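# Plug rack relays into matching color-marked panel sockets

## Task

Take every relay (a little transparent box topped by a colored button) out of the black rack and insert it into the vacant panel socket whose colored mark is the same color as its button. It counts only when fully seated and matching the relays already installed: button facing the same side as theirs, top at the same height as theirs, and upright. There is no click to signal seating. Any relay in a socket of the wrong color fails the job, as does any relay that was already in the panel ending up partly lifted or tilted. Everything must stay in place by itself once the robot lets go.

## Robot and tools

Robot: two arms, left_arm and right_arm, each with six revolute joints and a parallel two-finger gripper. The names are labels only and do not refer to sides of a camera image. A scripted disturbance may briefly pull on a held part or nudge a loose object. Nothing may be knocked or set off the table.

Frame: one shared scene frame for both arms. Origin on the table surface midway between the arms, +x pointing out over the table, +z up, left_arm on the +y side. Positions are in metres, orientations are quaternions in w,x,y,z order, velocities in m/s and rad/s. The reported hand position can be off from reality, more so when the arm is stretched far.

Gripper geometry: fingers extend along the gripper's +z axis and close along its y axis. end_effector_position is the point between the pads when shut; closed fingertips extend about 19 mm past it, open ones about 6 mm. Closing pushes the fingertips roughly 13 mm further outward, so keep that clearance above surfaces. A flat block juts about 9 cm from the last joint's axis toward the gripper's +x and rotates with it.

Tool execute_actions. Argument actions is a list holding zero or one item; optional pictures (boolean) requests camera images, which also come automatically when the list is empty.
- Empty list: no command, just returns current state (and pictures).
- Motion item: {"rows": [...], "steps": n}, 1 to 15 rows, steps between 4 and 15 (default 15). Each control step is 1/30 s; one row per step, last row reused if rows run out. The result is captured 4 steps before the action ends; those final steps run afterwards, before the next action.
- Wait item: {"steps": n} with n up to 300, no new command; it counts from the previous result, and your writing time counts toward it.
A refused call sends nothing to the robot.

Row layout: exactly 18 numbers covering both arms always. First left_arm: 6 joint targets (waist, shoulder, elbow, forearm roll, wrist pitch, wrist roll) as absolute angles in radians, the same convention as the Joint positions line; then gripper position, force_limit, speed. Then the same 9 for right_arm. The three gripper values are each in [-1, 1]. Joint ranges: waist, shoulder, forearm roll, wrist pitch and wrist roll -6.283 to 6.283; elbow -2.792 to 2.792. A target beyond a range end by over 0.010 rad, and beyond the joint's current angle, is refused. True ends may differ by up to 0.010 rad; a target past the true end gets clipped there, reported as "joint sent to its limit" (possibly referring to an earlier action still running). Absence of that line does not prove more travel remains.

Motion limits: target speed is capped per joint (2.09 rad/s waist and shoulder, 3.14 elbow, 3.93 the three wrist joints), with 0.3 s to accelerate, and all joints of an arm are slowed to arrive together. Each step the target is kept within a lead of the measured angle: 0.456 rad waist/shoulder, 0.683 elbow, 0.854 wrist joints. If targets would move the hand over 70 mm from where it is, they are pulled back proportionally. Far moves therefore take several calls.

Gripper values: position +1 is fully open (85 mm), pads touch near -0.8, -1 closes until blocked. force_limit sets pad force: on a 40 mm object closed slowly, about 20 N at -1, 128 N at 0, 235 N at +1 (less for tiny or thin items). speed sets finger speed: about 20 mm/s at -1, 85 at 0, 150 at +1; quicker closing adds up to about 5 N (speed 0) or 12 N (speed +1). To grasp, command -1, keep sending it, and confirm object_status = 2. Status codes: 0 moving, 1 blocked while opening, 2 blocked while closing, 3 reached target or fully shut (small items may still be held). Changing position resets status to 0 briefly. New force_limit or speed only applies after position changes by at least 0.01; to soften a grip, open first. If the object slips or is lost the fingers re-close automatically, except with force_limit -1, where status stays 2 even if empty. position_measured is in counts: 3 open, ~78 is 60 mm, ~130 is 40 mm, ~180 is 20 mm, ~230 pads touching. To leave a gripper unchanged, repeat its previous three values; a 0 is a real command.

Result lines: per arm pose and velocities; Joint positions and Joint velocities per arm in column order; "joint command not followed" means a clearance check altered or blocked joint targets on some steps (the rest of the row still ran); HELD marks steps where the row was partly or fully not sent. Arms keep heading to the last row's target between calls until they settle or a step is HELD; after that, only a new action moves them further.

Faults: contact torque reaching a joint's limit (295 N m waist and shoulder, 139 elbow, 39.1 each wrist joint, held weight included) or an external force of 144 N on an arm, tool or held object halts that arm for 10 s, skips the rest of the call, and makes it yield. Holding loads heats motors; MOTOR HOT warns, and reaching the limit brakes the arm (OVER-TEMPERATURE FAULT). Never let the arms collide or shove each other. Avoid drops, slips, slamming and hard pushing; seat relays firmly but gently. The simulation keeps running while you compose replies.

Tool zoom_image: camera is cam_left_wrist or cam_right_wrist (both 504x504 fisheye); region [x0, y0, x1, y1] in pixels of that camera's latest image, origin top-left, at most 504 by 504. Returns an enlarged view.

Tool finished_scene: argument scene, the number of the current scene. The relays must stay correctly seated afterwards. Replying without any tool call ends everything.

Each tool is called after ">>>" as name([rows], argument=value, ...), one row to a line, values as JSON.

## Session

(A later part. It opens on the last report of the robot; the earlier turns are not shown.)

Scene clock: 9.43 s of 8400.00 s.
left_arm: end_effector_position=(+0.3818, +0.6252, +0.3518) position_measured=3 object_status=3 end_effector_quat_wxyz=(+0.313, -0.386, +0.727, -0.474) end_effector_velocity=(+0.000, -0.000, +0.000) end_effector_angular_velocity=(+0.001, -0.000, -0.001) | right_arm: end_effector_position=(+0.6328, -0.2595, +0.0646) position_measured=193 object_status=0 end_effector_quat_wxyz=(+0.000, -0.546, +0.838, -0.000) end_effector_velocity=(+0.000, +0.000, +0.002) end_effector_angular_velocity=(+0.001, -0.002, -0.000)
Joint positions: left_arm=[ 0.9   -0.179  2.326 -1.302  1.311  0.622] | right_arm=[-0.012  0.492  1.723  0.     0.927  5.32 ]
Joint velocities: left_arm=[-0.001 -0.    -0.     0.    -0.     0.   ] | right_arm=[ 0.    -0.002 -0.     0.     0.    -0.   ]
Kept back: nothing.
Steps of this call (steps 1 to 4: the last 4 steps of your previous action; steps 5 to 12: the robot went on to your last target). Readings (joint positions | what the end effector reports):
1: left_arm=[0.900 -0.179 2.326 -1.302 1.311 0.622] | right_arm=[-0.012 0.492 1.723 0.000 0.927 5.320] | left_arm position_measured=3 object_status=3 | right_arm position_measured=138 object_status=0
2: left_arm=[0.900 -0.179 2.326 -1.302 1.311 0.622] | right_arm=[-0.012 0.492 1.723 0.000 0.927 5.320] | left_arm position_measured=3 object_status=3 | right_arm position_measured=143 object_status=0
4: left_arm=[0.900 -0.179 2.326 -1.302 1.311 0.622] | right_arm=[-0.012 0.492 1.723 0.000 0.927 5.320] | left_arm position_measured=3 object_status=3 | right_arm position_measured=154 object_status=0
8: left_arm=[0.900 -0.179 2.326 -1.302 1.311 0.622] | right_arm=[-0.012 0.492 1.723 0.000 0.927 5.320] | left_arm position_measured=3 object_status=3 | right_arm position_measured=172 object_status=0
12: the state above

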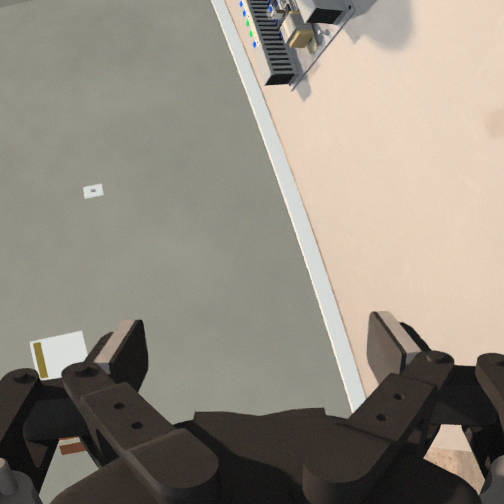

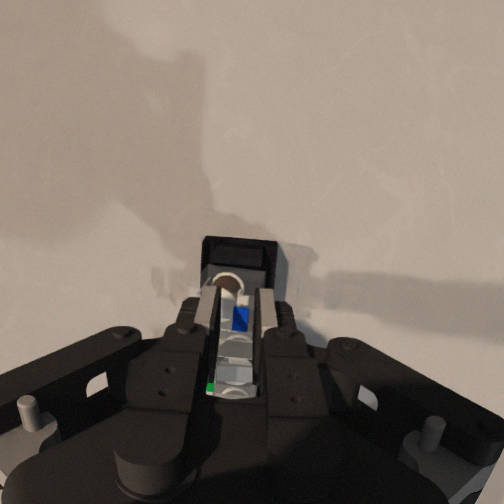

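>>> execute_actions([
  {"rows":[[0.9,-0.179,2.326,-1.302,1.311,0.622,1,0,0,-0.0115,0.4916,1.7229,0,0.9271,5.32,0.3,0.2,0]],"steps":15},
])

>>> execute_actions([
  {"steps":10},
], pictures=true)

>>> zoom_image(camera="cam_right_wrist", region=[150,180,370,400])

Scene clock: 19.67 s of 8400.00 s.
left_arm: end_effector_position=(+0.3818, +0.6252, +0.3518) position_measured=3 object_status=3 end_effector_quat_wxyz=(+0.313, -0.386, +0.727, -0.474) end_effector_velocity=(+0.000, -0.000, -0.001) end_effector_angular_velocity=(-0.001, +0.001, +0.000) | right_arm: end_effector_position=(+0.6333, -0.2593, +0.0662) position_measured=91 object_status=3 end_effector_quat_wxyz=(+0.001, -0.546, +0.838, -0.000) end_effector_velocity=(-0.000, -0.000, -0.001) end_effector_angular_velocity=(-0.000, +0.001, -0.000)
Joint positions: left_arm=[ 0.9   -0.179  2.326 -1.302  1.311  0.622] | right_arm=[-0.011  0.49   1.721  0.     0.928  5.32 ]
Joint velocities: left_arm=[-0.001  0.     0.001  0.    -0.001 -0.001] | right_arm=[-0.     0.001  0.     0.     0.    -0.   ]
FORCE FAULT: contact force on the right arm reached its limit, and that arm stopped for 10 seconds. The contact can be on any part of that arm, not only on its tool. That arm's remaining commands of this call were not run. That arm holds still and accepts commands again. Move the arm away from the contact; if what it grips holds it there, let go first. Pushing or pulling that hard again can fault the arm again.
Kept back: nothing.
The stop of the right arm began at step 7 of this call (marked STOPPED below). From that step on that arm followed nothing that you had sent. 13 of its steps, steps kept back included, did not run and will not run. The other arm was sent all steps of this action in this call, none kept back. Nothing is kept back now, and the robot has no last target.
Steps of this call (steps 1 to 4: the robot went on to your last target; steps 5 to 15: the first 11 steps of this action; steps 16 to 19: the last 4 steps of this action, not kept back; steps 20 to 307: the stop continued). Readings (joint positions | what the end effector reports):
5: left_arm=[0.900 -0.179 2.326 -1.302 1.311 0.622] | right_arm=[-0.011 0.491 1.723 0.000 0.927 5.320] | left_arm position_measured=3 object_status=3 | right_arm position_measured=216 object_status=0
6: left_arm=[0.900 -0.179 2.326 -1.302 1.311 0.622] | right_arm=[-0.011 0.491 1.723 0.000 0.927 5.320] | left_arm position_measured=3 object_status=3 | right_arm position_measured=218 object_status=0
7: left_arm=[0.900 -0.179 2.326 -1.302 1.311 0.622] | right_arm=[-0.011 0.490 1.722 0.000 0.928 5.320] | left_arm position_measured=3 object_status=3 | right_arm position_measured=214 object_status=0 STOPPED (the right arm)
8: left_arm=[0.900 -0.179 2.326 -1.302 1.311 0.622] | right_arm=[-0.011 0.490 1.721 0.000 0.928 5.320] | left_arm position_measured=3 object_status=3 | right_arm position_measured=207 object_status=0
12: left_arm=[0.900 -0.179 2.326 -1.302 1.311 0.622] | right_arm=[-0.011 0.490 1.721 0.000 0.928 5.320] | left_arm position_measured=3 object_status=3 | right_arm position_measured=178 object_status=0
307: the state above

Scene clock: 19.70 s of 8400.00 s.
left_arm: end_effector_position=(+0.3818, +0.6252, +0.3518) position_measured=3 object_status=3 end_effector_quat_wxyz=(+0.313, -0.386, +0.727, -0.474) end_effector_velocity=(-0.000, -0.000, +0.000) end_effector_angular_velocity=(+0.001, -0.001, -0.001) | right_arm: end_effector_position=(+0.6333, -0.2593, +0.0662) position_measured=91 object_status=3 end_effector_quat_wxyz=(+0.001, -0.546, +0.838, -0.000) end_effector_velocity=(-0.000, +0.001, -0.000) end_effector_angular_velocity=(-0.000, +0.001, +0.002)
Joint positions: left_arm=[ 0.9   -0.179  2.326 -1.302  1.311  0.622] | right_arm=[-0.011  0.49   1.721  0.     0.928  5.32 ]
Joint velocities: left_arm=[-0.     0.    -0.    -0.     0.001  0.002] | right_arm=[ 0.002  0.     0.    -0.    -0.    -0.   ]
Kept back: nothing.
A stop began in an earlier call of the same reply, so what this call sent did not run. Send another action.
Steps of this call (step 1: nothing new was sent). Readings (joint positions | what the end effector reports):
1: the state above

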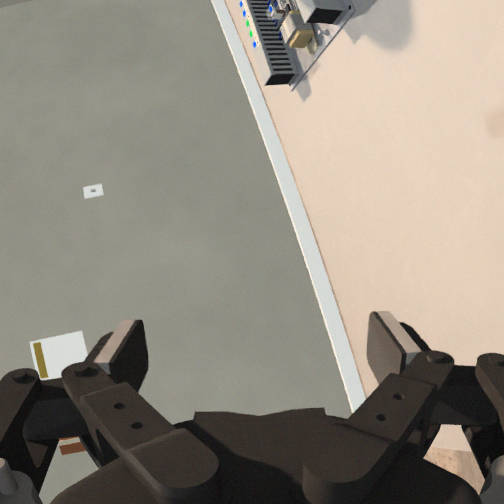

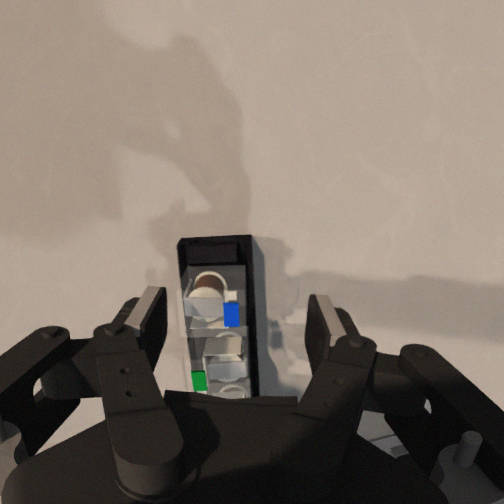

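Region (150, 180, 370, 400) of cam_right_wrist's 504x504 image, scaled by 2.291, with more detail than that image has.

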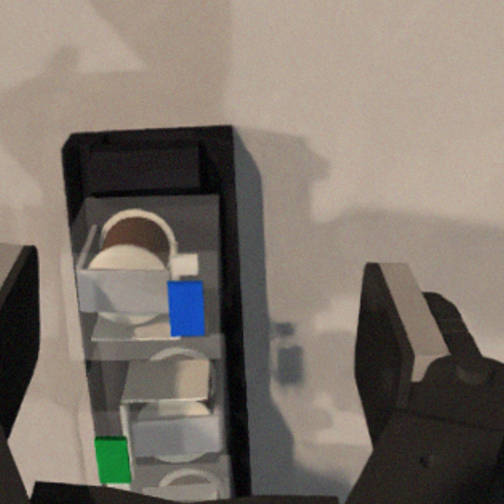

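>>> execute_actions([
  {"rows":[[0.9,-0.179,2.326,-1.302,1.311,0.622,1,0,0,-0.0115,0.467,1.706,0,0.9686,5.32,0.3,0.2,0],[0.9,-0.179,2.326,-1.302,1.311,0.622,1,0,0,-0.0115,0.467,1.706,0,0.9686,5.32,0.3,0.2,0],[0.9,-0.179,2.326,-1.302,1.311,0.622,1,0,0,-0.0115,0.467,1.706,0,0.9686,5.32,0.3,0.2,0],[0.9,-0.179,2.326,-1.302,1.311,0.622,1,0,0,-0.0115,0.467,1.706,0,0.9686,5.32,0.3,0.2,0],[0.9,-0.179,2.326,-1.302,1.311,0.622,1,0,0,-0.0115,0.467,1.706,0,0.9686,5.32,0.3,0.2,0],[0.9,-0.179,2.326,-1.302,1.311,0.622,1,0,0,-0.0104,0.4801,1.687,0,0.9745,5.19,0.3,0.2,0]],"steps":15},
])

>>> execute_actions([
  {"steps":5},
], pictures=true)

>>> zoom_image(camera="cam_right_wrist", region=[150,180,370,400])

Scene clock: 20.63 s of 8400.00 s.
left_arm: end_effector_position=(+0.3818, +0.6252, +0.3518) position_measured=3 object_status=3 end_effector_quat_wxyz=(+0.313, -0.386, +0.727, -0.474) end_effector_velocity=(+0.000, -0.001, -0.000) end_effector_angular_velocity=(+0.001, -0.000, -0.002) | right_arm: end_effector_position=(+0.6407, -0.2572, +0.0895) position_measured=91 object_status=3 end_effector_quat_wxyz=(+0.000, -0.596, +0.803, -0.000) end_effector_velocity=(+0.031, +0.009, +0.001) end_effector_angular_velocity=(+0.001, -0.006, +0.463)
Joint positions: left_arm=[ 0.9   -0.179  2.326 -1.302  1.311  0.622] | right_arm=[-0.011  0.479  1.688  0.     0.974  5.2  ]
Joint velocities: left_arm=[-0.002 -0.    -0.     0.    -0.001  0.001] | right_arm=[ 0.004  0.04  -0.066 -0.001  0.02  -0.459]
Steps of this call (steps 1 to 17: nothing new was sent; steps 18 to 28: the first 11 steps of this action). Readings (joint positions | what the end effector reports):
18: left_arm=[0.900 -0.179 2.326 -1.302 1.311 0.622] | right_arm=[-0.011 0.490 1.721 0.000 0.928 5.320] | left_arm position_measured=3 object_status=3 | right_arm position_measured=91 object_status=3
19: left_arm=[0.900 -0.179 2.326 -1.302 1.311 0.622] | right_arm=[-0.011 0.487 1.719 0.000 0.935 5.320] | left_arm position_measured=3 object_status=3 | right_arm position_measured=91 object_status=3
21: left_arm=[0.900 -0.179 2.326 -1.302 1.311 0.622] | right_arm=[-0.011 0.469 1.707 0.000 0.964 5.320] | left_arm position_measured=3 object_status=3 | right_arm position_measured=91 object_status=3
25: left_arm=[0.900 -0.179 2.326 -1.302 1.311 0.622] | right_arm=[-0.011 0.470 1.702 0.000 0.970 5.292] | left_arm position_measured=3 object_status=3 | right_arm position_measured=91 object_status=3
28: the state above

Scene clock: 20.80 s of 8400.00 s.
left_arm: end_effector_position=(+0.3818, +0.6252, +0.3518) position_measured=3 object_status=3 end_effector_quat_wxyz=(+0.313, -0.386, +0.727, -0.474) end_effector_velocity=(+0.000, -0.000, +0.000) end_effector_angular_velocity=(-0.001, -0.000, -0.001) | right_arm: end_effector_position=(+0.6413, -0.2570, +0.0894) position_measured=91 object_status=3 end_effector_quat_wxyz=(+0.000, -0.600, +0.800, -0.000) end_effector_velocity=(+0.000, -0.001, -0.000) end_effector_angular_velocity=(-0.001, +0.000, +0.001)
Joint positions: left_arm=[ 0.9   -0.179  2.326 -1.302  1.311  0.622] | right_arm=[-0.01   0.48   1.687  0.     0.974  5.19 ]
Joint velocities: left_arm=[-0.001  0.    -0.     0.     0.001 -0.   ] | right_arm=[-0.001  0.001 -0.    -0.001  0.    -0.001]
Kept back: nothing.
Steps of this call (steps 1 to 4: the last 4 steps of your previous action; step 5: the robot went on to your last target). Readings (joint positions | what the end effector reports):
1: left_arm=[0.900 -0.179 2.326 -1.302 1.311 0.622] | right_arm=[-0.010 0.480 1.687 0.000 0.974 5.192] | left_arm position_measured=3 object_status=3 | right_arm position_measured=91 object_status=3
2: left_arm=[0.900 -0.179 2.326 -1.302 1.311 0.622] | right_arm=[-0.010 0.480 1.687 0.000 0.974 5.190] | left_arm position_measured=3 object_status=3 | right_arm position_measured=91 object_status=3
4: left_arm=[0.900 -0.179 2.326 -1.302 1.311 0.622] | right_arm=[-0.010 0.480 1.687 0.000 0.974 5.190] | left_arm position_measured=3 object_status=3 | right_arm position_measured=91 object_status=3
5: the state above

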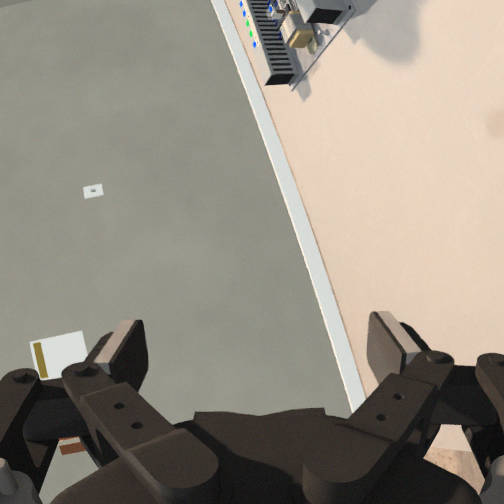

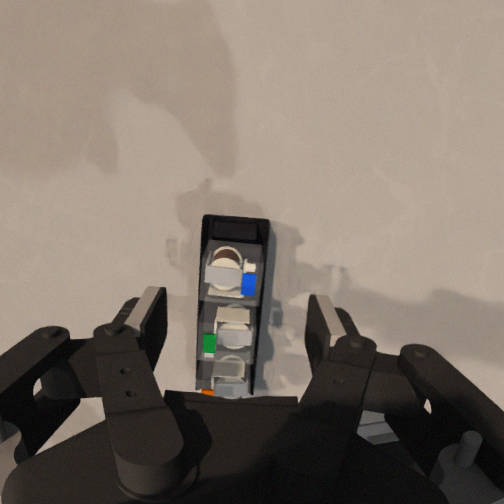

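Region (150, 180, 370, 400) of cam_right_wrist's 504x504 image, scaled by 2.291, with more detail than that image has.

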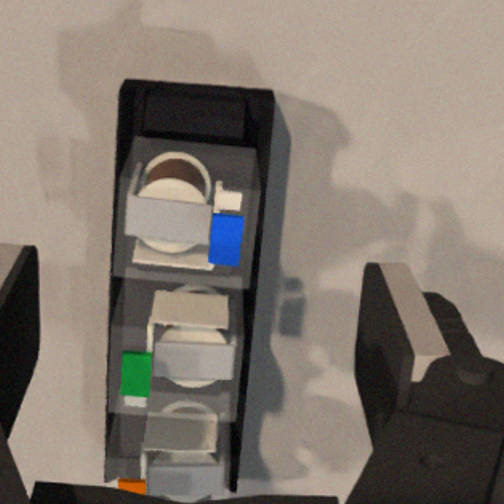

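>>> execute_actions([
  {"rows":[[0.9,-0.179,2.326,-1.302,1.311,0.622,1,0,0,-0.0114,0.5141,1.7058,0,0.9217,5.189,0.3,0.2,0]],"steps":15},
])

>>> execute_actions(actions=[])

>>> zoom_image(camera="cam_right_wrist", region=[150,180,370,400])

Scene clock: 21.70 s of 8400.00 s.
left_arm: end_effector_position=(+0.3818, +0.6252, +0.3518) position_measured=3 object_status=3 end_effector_quat_wxyz=(+0.313, -0.386, +0.727, -0.474) end_effector_velocity=(+0.000, -0.000, -0.000) end_effector_angular_velocity=(-0.001, +0.000, -0.001) | right_arm: end_effector_position=(+0.6427, -0.2575, +0.0550) position_measured=91 object_status=3 end_effector_quat_wxyz=(-0.000, -0.600, +0.800, +0.000) end_effector_velocity=(-0.000, +0.001, +0.001) end_effector_angular_velocity=(+0.001, -0.002, +0.001)
Joint positions: left_arm=[ 0.9   -0.179  2.326 -1.302  1.311  0.622] | right_arm=[-0.011  0.515  1.706 -0.     0.922  5.189]
Joint velocities: left_arm=[-0.001  0.     0.    -0.     0.    -0.001] | right_arm=[ 0.001 -0.002  0.     0.001 -0.    -0.   ]
Steps of this call (steps 1 to 16: the robot went on to your last target; steps 17 to 27: the first 11 steps of this action). Readings (joint positions | what the end effector reports):
17: left_arm=[0.900 -0.179 2.326 -1.302 1.311 0.622] | right_arm=[-0.010 0.480 1.687 -0.000 0.975 5.190] | left_arm position_measured=3 object_status=3 | right_arm position_measured=91 object_status=3
18: left_arm=[0.900 -0.179 2.326 -1.302 1.311 0.622] | right_arm=[-0.010 0.484 1.688 -0.000 0.969 5.190] | left_arm position_measured=3 object_status=3 | right_arm position_measured=91 object_status=3
20: left_arm=[0.900 -0.179 2.326 -1.302 1.311 0.622] | right_arm=[-0.011 0.507 1.702 -0.000 0.934 5.189] | left_arm position_measured=3 object_status=3 | right_arm position_measured=91 object_status=3
24: left_arm=[0.900 -0.179 2.326 -1.302 1.311 0.622] | right_arm=[-0.011 0.515 1.706 -0.000 0.922 5.189] | left_arm position_measured=3 object_status=3 | right_arm position_measured=91 object_status=3
27: the state above

Scene clock: 21.83 s of 8400.00 s.
left_arm: end_effector_position=(+0.3818, +0.6252, +0.3518) position_measured=3 object_status=3 end_effector_quat_wxyz=(+0.313, -0.386, +0.727, -0.474) end_effector_velocity=(-0.000, -0.001, -0.000) end_effector_angular_velocity=(-0.001, +0.001, -0.001) | right_arm: end_effector_position=(+0.6428, -0.2575, +0.0552) position_measured=91 object_status=3 end_effector_quat_wxyz=(-0.000, -0.600, +0.800, +0.000) end_effector_velocity=(+0.000, +0.000, +0.001) end_effector_angular_velocity=(+0.000, -0.001, +0.000)
Joint positions: left_arm=[ 0.9   -0.179  2.326 -1.302  1.311  0.622] | right_arm=[-0.011  0.514  1.706 -0.     0.922  5.189]
Joint velocities: left_arm=[-0.001  0.     0.001  0.     0.001 -0.   ] | right_arm=[ 0.    -0.001  0.    -0.    -0.    -0.   ]
Kept back: nothing.
Steps of this call (steps 1 to 4: the last 4 steps of your previous action). Readings (joint positions | what the end effector reports):
1: left_arm=[0.900 -0.179 2.326 -1.302 1.311 0.622] | right_arm=[-0.011 0.514 1.706 -0.000 0.922 5.189] | left_arm position_measured=3 object_status=3 | right_arm position_measured=91 object_status=3
2: left_arm=[0.900 -0.179 2.326 -1.302 1.311 0.622] | right_arm=[-0.011 0.514 1.706 -0.000 0.922 5.189] | left_arm position_measured=3 object_status=3 | right_arm position_measured=91 object_status=3
4: the state above

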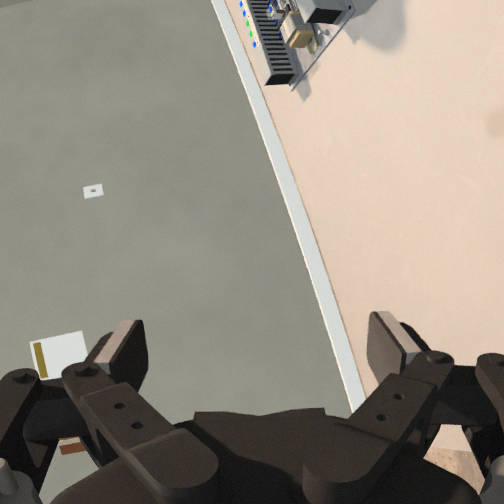

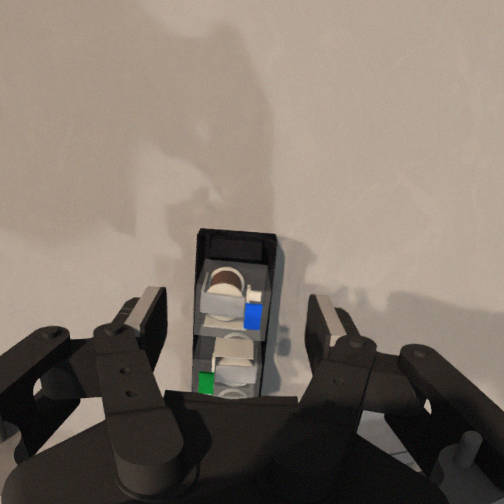

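Region (150, 180, 370, 400) of cam_right_wrist's 504x504 image, scaled by 2.291, with more detail than that image has.

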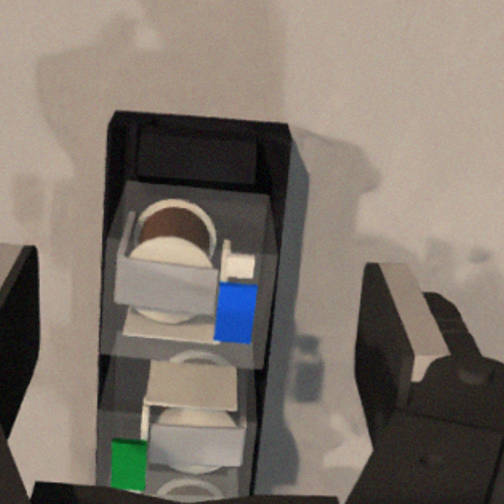

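>>> execute_actions([
  {"rows":[[0.9,-0.179,2.326,-1.302,1.311,0.622,1,0,0,-0.0106,0.5131,1.7078,0,0.9207,5.195,0.3,0.2,0],[0.9,-0.179,2.326,-1.302,1.311,0.622,1,0,0,-0.0106,0.5131,1.7078,0,0.9207,5.195,0.3,0.2,0],[0.9,-0.179,2.326,-1.302,1.311,0.622,1,0,0,-0.0106,0.5131,1.7078,0,0.9207,5.195,-0.4,0.2,-0.2]],"steps":15},
])

>>> execute_actions([
  {"steps":15},
], pictures=true)

>>> zoom_image(camera="cam_right_wrist", region=[150,180,370,400])

Scene clock: 22.57 s of 8400.00 s.
left_arm: end_effector_position=(+0.3818, +0.6252, +0.3518) position_measured=3 object_status=3 end_effector_quat_wxyz=(+0.313, -0.386, +0.727, -0.474) end_effector_velocity=(-0.000, +0.001, +0.000) end_effector_angular_velocity=(-0.001, +0.000, +0.002) | right_arm: end_effector_position=(+0.6417, -0.2571, +0.0551) position_measured=129 object_status=0 end_effector_quat_wxyz=(-0.000, -0.598, +0.802, +0.000) end_effector_velocity=(-0.000, -0.000, -0.000) end_effector_angular_velocity=(-0.000, +0.001, -0.001)
Joint positions: left_arm=[ 0.9   -0.179  2.326 -1.302  1.311  0.622] | right_arm=[-0.011  0.513  1.708  0.     0.921  5.195]
Joint velocities: left_arm=[ 0.002 -0.    -0.     0.     0.    -0.001] | right_arm=[-0.     0.001  0.     0.     0.     0.001]
Steps of this call (steps 1 to 11: the robot went on to your last target; steps 12 to 22: the first 11 steps of this action). Readings (joint positions | what the end effector reports):
12: left_arm=[0.900 -0.179 2.326 -1.302 1.311 0.622] | right_arm=[-0.011 0.514 1.706 0.000 0.922 5.189] | left_arm position_measured=3 object_status=3 | right_arm position_measured=91 object_status=3
13: left_arm=[0.900 -0.179 2.326 -1.302 1.311 0.622] | right_arm=[-0.011 0.514 1.707 0.000 0.921 5.191] | left_arm position_measured=3 object_status=3 | right_arm position_measured=91 object_status=3
15: left_arm=[0.900 -0.179 2.326 -1.302 1.311 0.622] | right_arm=[-0.011 0.513 1.708 0.000 0.921 5.194] | left_arm position_measured=3 object_status=3 | right_arm position_measured=91 object_status=0
19: left_arm=[0.900 -0.179 2.326 -1.302 1.311 0.622] | right_arm=[-0.011 0.513 1.708 0.000 0.921 5.195] | left_arm position_measured=3 object_status=3 | right_arm position_measured=111 object_status=0
22: the state above

Scene clock: 23.07 s of 8400.00 s.
left_arm: end_effector_position=(+0.3818, +0.6252, +0.3518) position_measured=3 object_status=3 end_effector_quat_wxyz=(+0.313, -0.386, +0.727, -0.474) end_effector_velocity=(+0.000, +0.000, +0.000) end_effector_angular_velocity=(+0.001, +0.000, +0.001) | right_arm: end_effector_position=(+0.6418, -0.2571, +0.0552) position_measured=168 object_status=2 end_effector_quat_wxyz=(+0.000, -0.598, +0.802, -0.000) end_effector_velocity=(+0.000, -0.000, +0.000) end_effector_angular_velocity=(-0.000, -0.000, -0.000)
Joint positions: left_arm=[ 0.9   -0.179  2.326 -1.302  1.311  0.622] | right_arm=[-0.011  0.513  1.708  0.     0.921  5.195]
Joint velocities: left_arm=[-0.    -0.    -0.001 -0.    -0.001 -0.   ] | right_arm=[-0. -0. -0. -0.  0.  0.]
Kept back: nothing.
Steps of this call (steps 1 to 4: the last 4 steps of your previous action; steps 5 to 15: the robot went on to your last target). Readings (joint positions | what the end effector reports):
1: left_arm=[0.900 -0.179 2.326 -1.302 1.311 0.622] | right_arm=[-0.011 0.513 1.708 0.000 0.921 5.195] | left_arm position_measured=3 object_status=3 | right_arm position_measured=136 object_status=0
2: left_arm=[0.900 -0.179 2.326 -1.302 1.311 0.622] | right_arm=[-0.011 0.513 1.708 0.000 0.921 5.195] | left_arm position_measured=3 object_status=3 | right_arm position_measured=142 object_status=0
4: left_arm=[0.900 -0.179 2.326 -1.302 1.311 0.622] | right_arm=[-0.011 0.513 1.708 0.000 0.921 5.195] | left_arm position_measured=3 object_status=3 | right_arm position_measured=155 object_status=0
8: left_arm=[0.900 -0.179 2.326 -1.302 1.311 0.622] | right_arm=[-0.011 0.513 1.708 0.000 0.921 5.195] | left_arm position_measured=3 object_status=3 | right_arm position_measured=168 object_status=0
15: the state above
All arms were judged still, so your last target was given up. Only a new action makes them travel on or press farther. Fingers that are still opening or closing keep moving.

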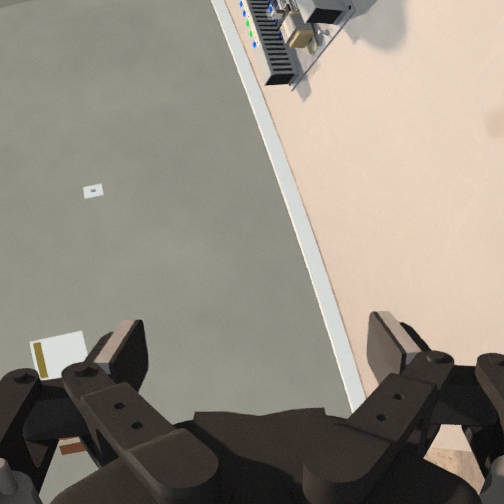

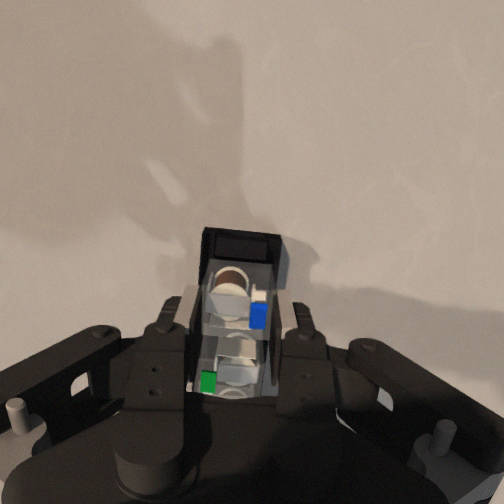

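Region (150, 180, 370, 400) of cam_right_wrist's 504x504 image, scaled by 2.291, with more detail than that image has.

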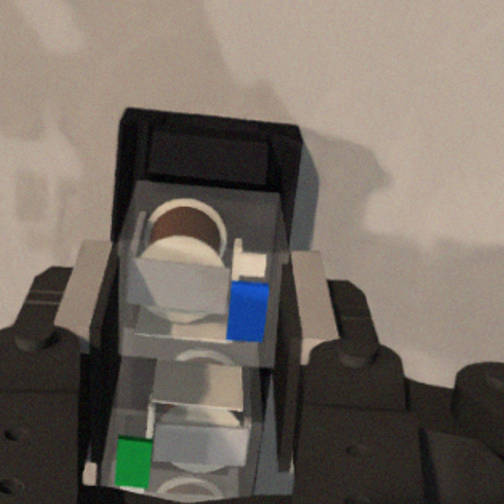

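>>> execute_actions([
  {"rows":[[0.9,-0.179,2.326,-1.302,1.311,0.622,1,0,0,-0.0106,0.495,1.696,0,0.9506,5.195,-0.4,0.2,-0.2],[0.9,-0.179,2.326,-1.302,1.311,0.622,1,0,0,-0.0106,0.495,1.696,0,0.9506,5.195,-0.4,0.2,-0.2],[0.9,-0.179,2.326,-1.302,1.311,0.622,1,0,0,-0.0106,0.495,1.696,0,0.9506,5.195,-0.4,0.2,-0.2],[0.9,-0.179,2.326,-1.302,1.311,0.622,1,0,0,-0.0106,0.422,1.6318,0,1.0878,5.195,-0.4,0.2,-0.2]],"steps":15},
])

>>> execute_actions([
  {"rows":[[0.9,-0.179,2.326,-1.302,1.311,0.622,1,0,0,0.2697,0.6094,1.3318,0,1.2004,5.295,-0.4,0.2,-0.2]],"steps":15},
])

>>> execute_actions([
  {"steps":10},
], pictures=true)

Scene clock: 24.07 s of 8400.00 s.
left_arm: end_effector_position=(+0.3818, +0.6252, +0.3518) position_measured=3 object_status=3 end_effector_quat_wxyz=(+0.313, -0.386, +0.727, -0.474) end_effector_velocity=(+0.000, -0.000, -0.000) end_effector_angular_velocity=(-0.001, +0.001, +0.001) | right_arm: end_effector_position=(+0.6415, -0.2571, +0.1595) position_measured=168 object_status=2 end_effector_quat_wxyz=(+0.000, -0.598, +0.802, -0.000) end_effector_velocity=(-0.010, -0.002, -0.000) end_effector_angular_velocity=(-0.006, +0.028, +0.001)
Joint positions: left_arm=[ 0.9   -0.179  2.326 -1.302  1.311  0.622] | right_arm=[-0.011  0.422  1.632  0.     1.087  5.195]
Joint velocities: left_arm=[-0.    -0.     0.    -0.    -0.001 -0.002] | right_arm=[ 0.001 -0.002  0.003 -0.001  0.027 -0.   ]
Steps of this call (steps 1 to 19: nothing new was sent; steps 20 to 30: the first 11 steps of this action). Readings (joint positions | what the end effector reports):
20: left_arm=[0.900 -0.179 2.326 -1.302 1.311 0.622] | right_arm=[-0.011 0.513 1.708 0.000 0.921 5.195] | left_arm position_measured=3 object_status=3 | right_arm position_measured=168 object_status=2
21: left_arm=[0.900 -0.179 2.326 -1.302 1.311 0.622] | right_arm=[-0.011 0.510 1.706 0.000 0.926 5.195] | left_arm position_measured=3 object_status=3 | right_arm position_measured=168 object_status=2
23: left_arm=[0.900 -0.179 2.326 -1.302 1.311 0.622] | right_arm=[-0.011 0.496 1.696 0.000 0.948 5.195] | left_arm position_measured=3 object_status=3 | right_arm position_measured=168 object_status=2
27: left_arm=[0.900 -0.179 2.326 -1.302 1.311 0.622] | right_arm=[-0.011 0.442 1.649 0.000 1.050 5.195] | left_arm position_measured=3 object_status=3 | right_arm position_measured=168 object_status=2
30: the state above

Scene clock: 24.57 s of 8400.00 s.
left_arm: end_effector_position=(+0.3818, +0.6252, +0.3518) position_measured=3 object_status=3 end_effector_quat_wxyz=(+0.313, -0.386, +0.727, -0.474) end_effector_velocity=(-0.000, -0.000, -0.000) end_effector_angular_velocity=(-0.000, -0.000, -0.001) | right_arm: end_effector_position=(+0.6755, -0.1010, +0.1613) position_measured=168 object_status=2 end_effector_quat_wxyz=(+0.000, -0.643, +0.766, -0.000) end_effector_velocity=(+0.047, +0.543, -0.006) end_effector_angular_velocity=(-0.001, +0.001, +0.379)
Joint positions: left_arm=[ 0.9   -0.179  2.326 -1.302  1.311  0.622] | right_arm=[0.167 0.541 1.441 0.    1.159 5.258]
Joint velocities: left_arm=[-0. -0.  0. -0.  0.  0.] | right_arm=[ 0.588  0.393 -0.627 -0.     0.235  0.208]
Steps of this call (steps 1 to 4: the last 4 steps of your previous action; steps 5 to 15: the first 11 steps of this action). Readings (joint positions | what the end effector reports):
5: left_arm=[0.900 -0.179 2.326 -1.302 1.311 0.622] | right_arm=[-0.010 0.422 1.632 0.000 1.088 5.195] | left_arm position_measured=3 object_status=3 | right_arm position_measured=168 object_status=2
6: left_arm=[0.900 -0.179 2.326 -1.302 1.311 0.622] | right_arm=[-0.007 0.424 1.628 0.000 1.090 5.196] | left_arm position_measured=3 object_status=3 | right_arm position_measured=168 object_status=2
8: left_arm=[0.900 -0.179 2.326 -1.302 1.311 0.622] | right_arm=[0.023 0.444 1.595 0.000 1.101 5.207] | left_arm position_measured=3 object_status=3 | right_arm position_measured=168 object_status=2
12: left_arm=[0.900 -0.179 2.326 -1.302 1.311 0.622] | right_arm=[0.107 0.501 1.506 0.000 1.135 5.237] | left_arm position_measured=3 object_status=3 | right_arm position_measured=168 object_status=2
15: the state above

Scene clock: 24.90 s of 8400.00 s.
left_arm: end_effector_position=(+0.3818, +0.6252, +0.3518) position_measured=3 object_status=3 end_effector_quat_wxyz=(+0.313, -0.386, +0.727, -0.474) end_effector_velocity=(+0.000, -0.000, +0.000) end_effector_angular_velocity=(+0.002, -0.001, -0.001) | right_arm: end_effector_position=(+0.6769, -0.0048, +0.1593) position_measured=168 object_status=2 end_effector_quat_wxyz=(-0.000, -0.667, +0.745, +0.000) end_effector_velocity=(+0.000, +0.001, -0.001) end_effector_angular_velocity=(-0.000, +0.001, +0.000)
Joint positions: left_arm=[ 0.9   -0.179  2.326 -1.302  1.311  0.622] | right_arm=[0.269 0.609 1.332 0.    1.2   5.295]
Joint velocities: left_arm=[-0.001  0.    -0.     0.    -0.     0.002] | right_arm=[ 0.001  0.002 -0.001  0.     0.     0.   ]
Kept back: nothing.
Steps of this call (steps 1 to 4: the last 4 steps of your previous action; steps 5 to 10: the robot went on to your last target). Readings (joint positions | what the end effector reports):
1: left_arm=[0.900 -0.179 2.326 -1.302 1.311 0.622] | right_arm=[0.187 0.554 1.420 0.000 1.167 5.266] | left_arm position_measured=3 object_status=3 | right_arm position_measured=168 object_status=2
2: left_arm=[0.900 -0.179 2.326 -1.302 1.311 0.622] | right_arm=[0.207 0.567 1.399 0.000 1.175 5.273] | left_arm position_measured=3 object_status=3 | right_arm position_measured=168 object_status=2
4: left_arm=[0.900 -0.179 2.326 -1.302 1.311 0.622] | right_arm=[0.245 0.593 1.359 0.000 1.190 5.286] | left_arm position_measured=3 object_status=3 | right_arm position_measured=168 object_status=2
8: left_arm=[0.900 -0.179 2.326 -1.302 1.311 0.622] | right_arm=[0.269 0.609 1.332 0.000 1.200 5.295] | left_arm position_measured=3 object_status=3 | right_arm position_measured=168 object_status=2
10: the state above

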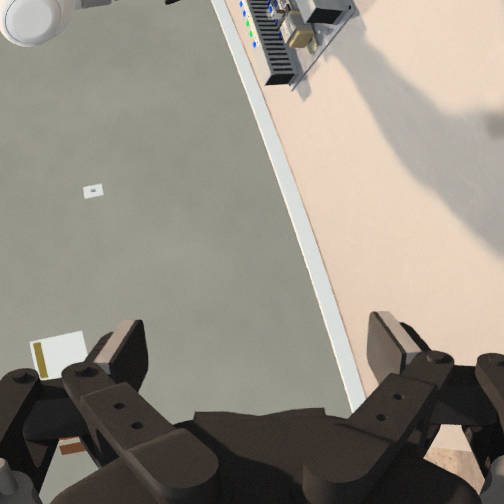

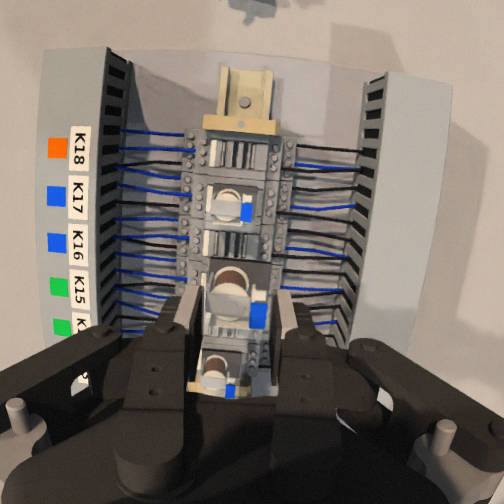

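>>> zoom_image(camera="cam_right_wrist", region=[150,120,370,400])

Region (150, 120, 370, 400) of cam_right_wrist's 504x504 image, scaled by 1.800, with more detail than that image has; it fills the left 396 columns of this view, and the rest is white.

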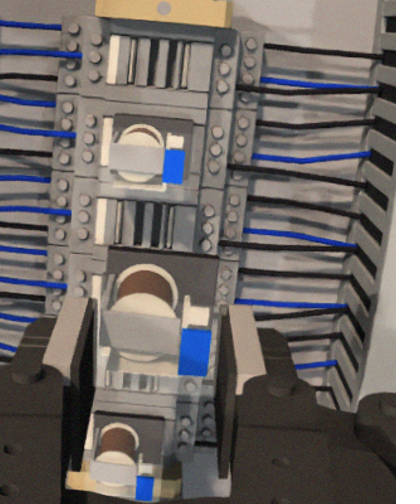

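>>> execute_actions([
  {"rows":[[0.9,-0.179,2.326,-1.302,1.311,0.622,1,0,0,0.2689,0.6419,1.3444,0,1.1553,5.294,-0.4,0.2,-0.2]],"steps":14},
])

>>> execute_actions(actions=[])

>>> zoom_image(camera="cam_right_wrist", region=[150,180,370,400])

Scene clock: 25.93 s of 8400.00 s.
left_arm: end_effector_position=(+0.3818, +0.6252, +0.3518) position_measured=3 object_status=3 end_effector_quat_wxyz=(+0.313, -0.386, +0.727, -0.474) end_effector_velocity=(+0.000, -0.000, +0.000) end_effector_angular_velocity=(-0.000, +0.000, -0.001) | right_arm: end_effector_position=(+0.6832, -0.0022, +0.1240) position_measured=168 object_status=2 end_effector_quat_wxyz=(-0.000, -0.668, +0.745, +0.000) end_effector_velocity=(+0.000, -0.001, +0.001) end_effector_angular_velocity=(+0.001, -0.001, -0.000)
Joint positions: left_arm=[ 0.9   -0.179  2.326 -1.302  1.311  0.622] | right_arm=[ 0.269  0.642  1.344 -0.     1.155  5.294]
Joint velocities: left_arm=[-0.001  0.    -0.    -0.     0.    -0.   ] | right_arm=[-0.001 -0.002  0.002  0.001 -0.001 -0.001]
Steps of this call (steps 1 to 21: the robot went on to your last target; steps 22 to 31: the first 10 steps of this action). Readings (joint positions | what the end effector reports):
22: left_arm=[0.900 -0.179 2.326 -1.302 1.311 0.622] | right_arm=[0.270 0.610 1.332 0.000 1.200 5.295] | left_arm position_measured=3 object_status=3 | right_arm position_measured=168 object_status=2
23: left_arm=[0.900 -0.179 2.326 -1.302 1.311 0.622] | right_arm=[0.270 0.613 1.333 0.000 1.196 5.295] | left_arm position_measured=3 object_status=3 | right_arm position_measured=168 object_status=2
25: left_arm=[0.900 -0.179 2.326 -1.302 1.311 0.622] | right_arm=[0.269 0.635 1.342 -0.000 1.165 5.295] | left_arm position_measured=3 object_status=3 | right_arm position_measured=168 object_status=2
29: left_arm=[0.900 -0.179 2.326 -1.302 1.311 0.622] | right_arm=[0.269 0.643 1.344 -0.000 1.156 5.294] | left_arm position_measured=3 object_status=3 | right_arm position_measured=168 object_status=2
31: the state above

Scene clock: 26.07 s of 8400.00 s.
left_arm: end_effector_position=(+0.3818, +0.6252, +0.3518) position_measured=3 object_status=3 end_effector_quat_wxyz=(+0.313, -0.386, +0.727, -0.474) end_effector_velocity=(+0.000, -0.000, +0.000) end_effector_angular_velocity=(-0.001, +0.000, -0.000) | right_arm: end_effector_position=(+0.6831, -0.0022, +0.1241) position_measured=168 object_status=2 end_effector_quat_wxyz=(-0.000, -0.668, +0.745, +0.000) end_effector_velocity=(+0.000, -0.001, +0.002) end_effector_angular_velocity=(+0.001, -0.002, -0.001)
Joint positions: left_arm=[ 0.9   -0.179  2.326 -1.302  1.311  0.622] | right_arm=[ 0.269  0.642  1.344 -0.     1.155  5.294]
Joint velocities: left_arm=[-0.    -0.     0.     0.     0.    -0.001] | right_arm=[-0.001 -0.003  0.001  0.    -0.    -0.   ]
Kept back: nothing.
Steps of this call (steps 1 to 4: the last 4 steps of your previous action). Readings (joint positions | what the end effector reports):
1: left_arm=[0.900 -0.179 2.326 -1.302 1.311 0.622] | right_arm=[0.269 0.642 1.344 -0.000 1.155 5.294] | left_arm position_measured=3 object_status=3 | right_arm position_measured=168 object_status=2
2: left_arm=[0.900 -0.179 2.326 -1.302 1.311 0.622] | right_arm=[0.269 0.642 1.344 -0.000 1.155 5.294] | left_arm position_measured=3 object_status=3 | right_arm position_measured=168 object_status=2
4: the state above

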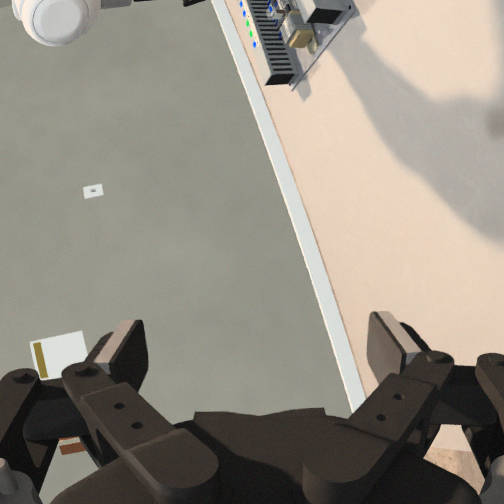

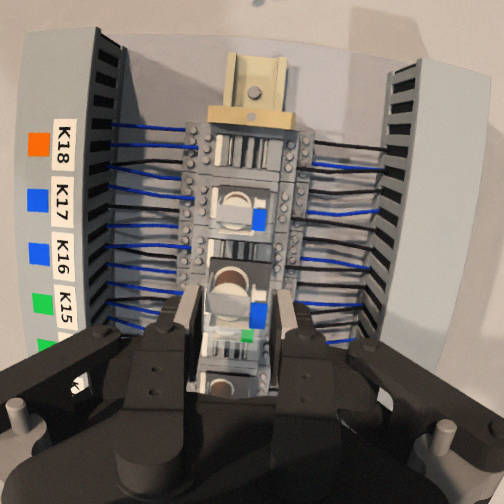

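Region (150, 180, 370, 400) of cam_right_wrist's 504x504 image, scaled by 2.291, with more detail than that image has.

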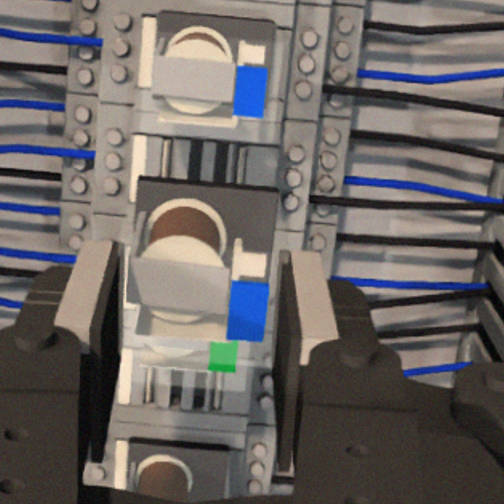

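>>> execute_actions([
  {"rows":[[0.9,-0.179,2.326,-1.302,1.311,0.622,1,0,0,0.2695,0.6549,1.3472,0,1.1395,5.294,-0.4,0.2,-0.2]],"steps":12},
])

>>> execute_actions(actions=[])

>>> zoom_image(camera="cam_right_wrist", region=[150,180,370,400])

Scene clock: 26.73 s of 8400.00 s.
left_arm: end_effector_position=(+0.3818, +0.6252, +0.3518) position_measured=3 object_status=3 end_effector_quat_wxyz=(+0.313, -0.386, +0.727, -0.474) end_effector_velocity=(-0.000, -0.000, +0.000) end_effector_angular_velocity=(+0.001, -0.001, -0.000) | right_arm: end_effector_position=(+0.6853, -0.0005, +0.1115) position_measured=168 object_status=2 end_effector_quat_wxyz=(+0.000, -0.668, +0.744, +0.000) end_effector_velocity=(+0.000, -0.000, -0.000) end_effector_angular_velocity=(-0.002, -0.002, +0.002)
Joint positions: left_arm=[ 0.9   -0.179  2.326 -1.302  1.311  0.622] | right_arm=[0.269 0.655 1.347 0.    1.14  5.294]
Joint velocities: left_arm=[ 0.    -0.     0.     0.     0.     0.001] | right_arm=[ 0.001  0.    -0.    -0.003 -0.     0.   ]
Steps of this call (steps 1 to 12: the robot went on to your last target; steps 13 to 20: the first 8 steps of this action). Readings (joint positions | what the end effector reports):
13: left_arm=[0.900 -0.179 2.326 -1.302 1.311 0.622] | right_arm=[0.269 0.642 1.344 0.000 1.155 5.294] | left_arm position_measured=3 object_status=3 | right_arm position_measured=168 object_status=2
14: left_arm=[0.900 -0.179 2.326 -1.302 1.311 0.622] | right_arm=[0.269 0.645 1.345 0.000 1.151 5.294] | left_arm position_measured=3 object_status=3 | right_arm position_measured=168 object_status=2
16: left_arm=[0.900 -0.179 2.326 -1.302 1.311 0.622] | right_arm=[0.269 0.654 1.348 0.000 1.140 5.294] | left_arm position_measured=3 object_status=3 | right_arm position_measured=168 object_status=2
20: the state above

Scene clock: 26.87 s of 8400.00 s.
left_arm: end_effector_position=(+0.3818, +0.6252, +0.3518) position_measured=3 object_status=3 end_effector_quat_wxyz=(+0.313, -0.386, +0.727, -0.474) end_effector_velocity=(-0.000, -0.000, +0.000) end_effector_angular_velocity=(-0.000, -0.001, -0.001) | right_arm: end_effector_position=(+0.6853, -0.0005, +0.1115) position_measured=168 object_status=2 end_effector_quat_wxyz=(+0.000, -0.668, +0.744, -0.000) end_effector_velocity=(-0.000, +0.001, +0.001) end_effector_angular_velocity=(+0.001, -0.001, +0.001)
Joint positions: left_arm=[ 0.9   -0.179  2.326 -1.302  1.311  0.622] | right_arm=[0.269 0.655 1.347 0.    1.14  5.294]
Joint velocities: left_arm=[-0.    -0.    -0.     0.     0.002  0.   ] | right_arm=[ 0.001 -0.001 -0.     0.    -0.     0.   ]
Kept back: nothing.
Steps of this call (steps 1 to 4: the last 4 steps of your previous action). Readings (joint positions | what the end effector reports):
1: left_arm=[0.900 -0.179 2.326 -1.302 1.311 0.622] | right_arm=[0.269 0.655 1.347 0.000 1.140 5.294] | left_arm position_measured=3 object_status=3 | right_arm position_measured=168 object_status=2
2: left_arm=[0.900 -0.179 2.326 -1.302 1.311 0.622] | right_arm=[0.269 0.655 1.347 0.000 1.140 5.294] | left_arm position_measured=3 object_status=3 | right_arm position_measured=168 object_status=2
4: the state above

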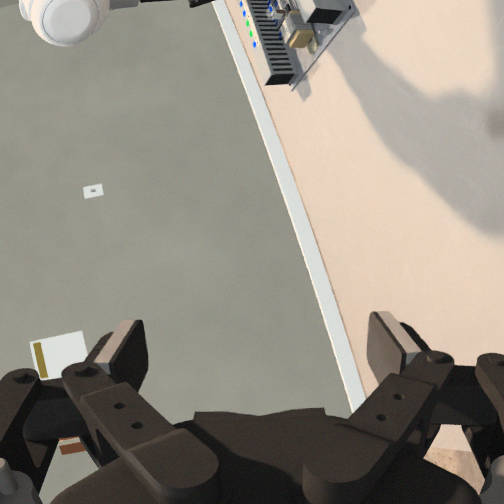

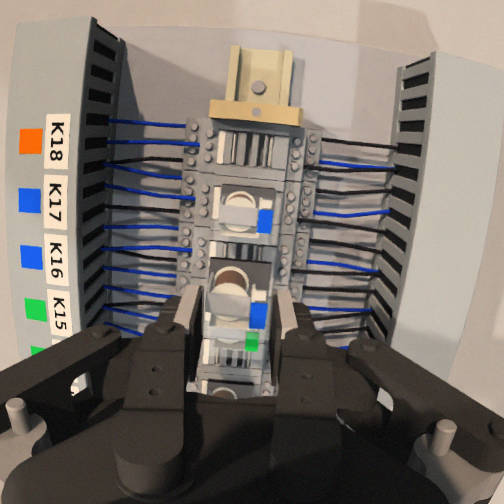

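Region (150, 180, 370, 400) of cam_right_wrist's 504x504 image, scaled by 2.291, with more detail than that image has.

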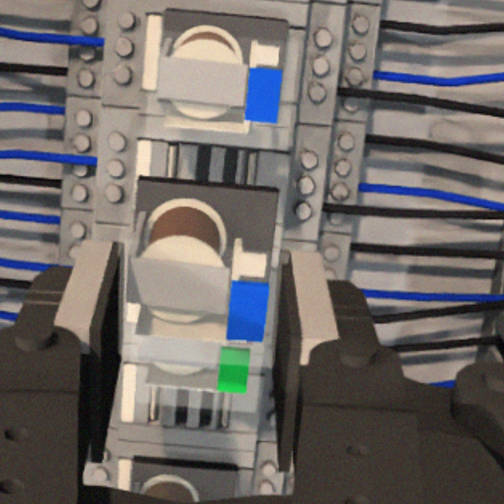

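>>> execute_actions([
  {"rows":[[0.9,-0.179,2.326,-1.302,1.311,0.622,1,0,0,0.2705,0.669,1.3569,0,1.1157,5.295,-0.4,0.2,-0.2]],"steps":12},
])

>>> execute_actions(actions=[])

>>> zoom_image(camera="cam_right_wrist", region=[150,180,370,400])

Scene clock: 27.47 s of 8400.00 s.
left_arm: end_effector_position=(+0.3818, +0.6252, +0.3518) position_measured=3 object_status=3 end_effector_quat_wxyz=(+0.313, -0.386, +0.727, -0.474) end_effector_velocity=(+0.000, +0.000, -0.000) end_effector_angular_velocity=(+0.000, +0.000, +0.000) | right_arm: end_effector_position=(+0.6860, +0.0008, +0.0936) position_measured=168 object_status=2 end_effector_quat_wxyz=(-0.000, -0.668, +0.744, -0.000) end_effector_velocity=(-0.000, +0.000, +0.001) end_effector_angular_velocity=(+0.001, -0.000, -0.002)
Joint positions: left_arm=[ 0.9   -0.179  2.326 -1.302  1.311  0.622] | right_arm=[ 0.271  0.669  1.357 -0.     1.116  5.295]
Joint velocities: left_arm=[-0.     0.     0.    -0.    -0.001  0.   ] | right_arm=[ 0.    -0.001  0.     0.001  0.     0.002]
Steps of this call (steps 1 to 10: the robot went on to your last target; steps 11 to 18: the first 8 steps of this action). Readings (joint positions | what the end effector reports):
11: left_arm=[0.900 -0.179 2.326 -1.302 1.311 0.622] | right_arm=[0.270 0.655 1.347 -0.000 1.139 5.294] | left_arm position_measured=3 object_status=3 | right_arm position_measured=168 object_status=2
12: left_arm=[0.900 -0.179 2.326 -1.302 1.311 0.622] | right_arm=[0.270 0.658 1.349 0.000 1.133 5.294] | left_arm position_measured=3 object_status=3 | right_arm position_measured=168 object_status=2
14: left_arm=[0.900 -0.179 2.326 -1.302 1.311 0.622] | right_arm=[0.270 0.669 1.357 -0.000 1.117 5.294] | left_arm position_measured=3 object_status=3 | right_arm position_measured=168 object_status=2
18: the state above

Scene clock: 27.60 s of 8400.00 s.
left_arm: end_effector_position=(+0.3818, +0.6252, +0.3518) position_measured=3 object_status=3 end_effector_quat_wxyz=(+0.313, -0.386, +0.727, -0.474) end_effector_velocity=(-0.000, -0.001, -0.000) end_effector_angular_velocity=(+0.000, -0.000, -0.001) | right_arm: end_effector_position=(+0.6860, +0.0009, +0.0937) position_measured=168 object_status=2 end_effector_quat_wxyz=(-0.000, -0.668, +0.744, +0.000) end_effector_velocity=(+0.000, +0.000, +0.002) end_effector_angular_velocity=(+0.002, -0.002, -0.001)
Joint positions: left_arm=[ 0.9   -0.179  2.326 -1.302  1.311  0.622] | right_arm=[ 0.271  0.669  1.357 -0.     1.116  5.295]
Joint velocities: left_arm=[-0.001 -0.     0.001  0.     0.     0.001] | right_arm=[-0.    -0.003  0.     0.    -0.     0.001]
Kept back: nothing.
Steps of this call (steps 1 to 4: the last 4 steps of your previous action). Readings (joint positions | what the end effector reports):
1: left_arm=[0.900 -0.179 2.326 -1.302 1.311 0.622] | right_arm=[0.271 0.669 1.357 -0.000 1.116 5.295] | left_arm position_measured=3 object_status=3 | right_arm position_measured=168 object_status=2
2: left_arm=[0.900 -0.179 2.326 -1.302 1.311 0.622] | right_arm=[0.271 0.669 1.357 -0.000 1.116 5.295] | left_arm position_measured=3 object_status=3 | right_arm position_measured=168 object_status=2
4: the state above

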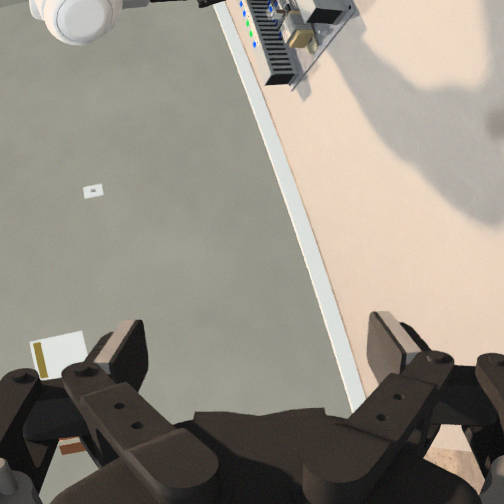

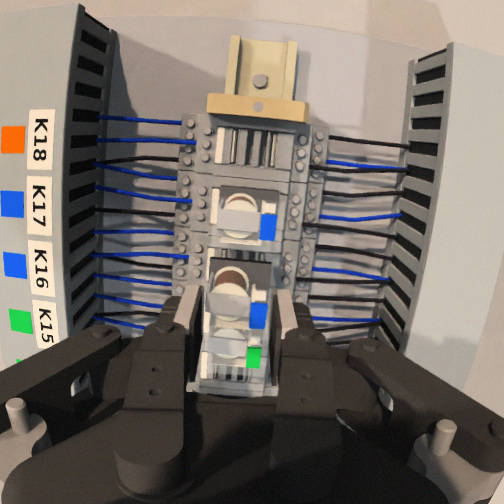

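Region (150, 180, 370, 400) of cam_right_wrist's 504x504 image, scaled by 2.291, with more detail than that image has.

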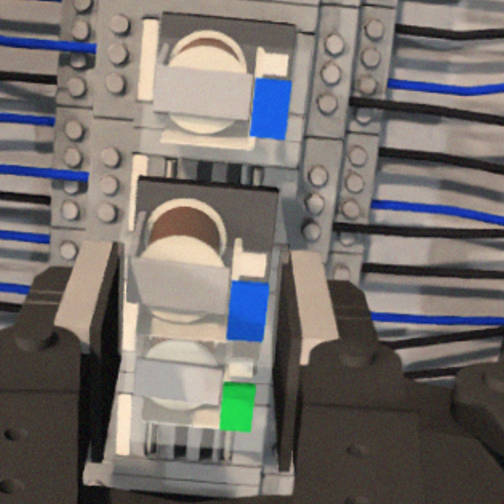

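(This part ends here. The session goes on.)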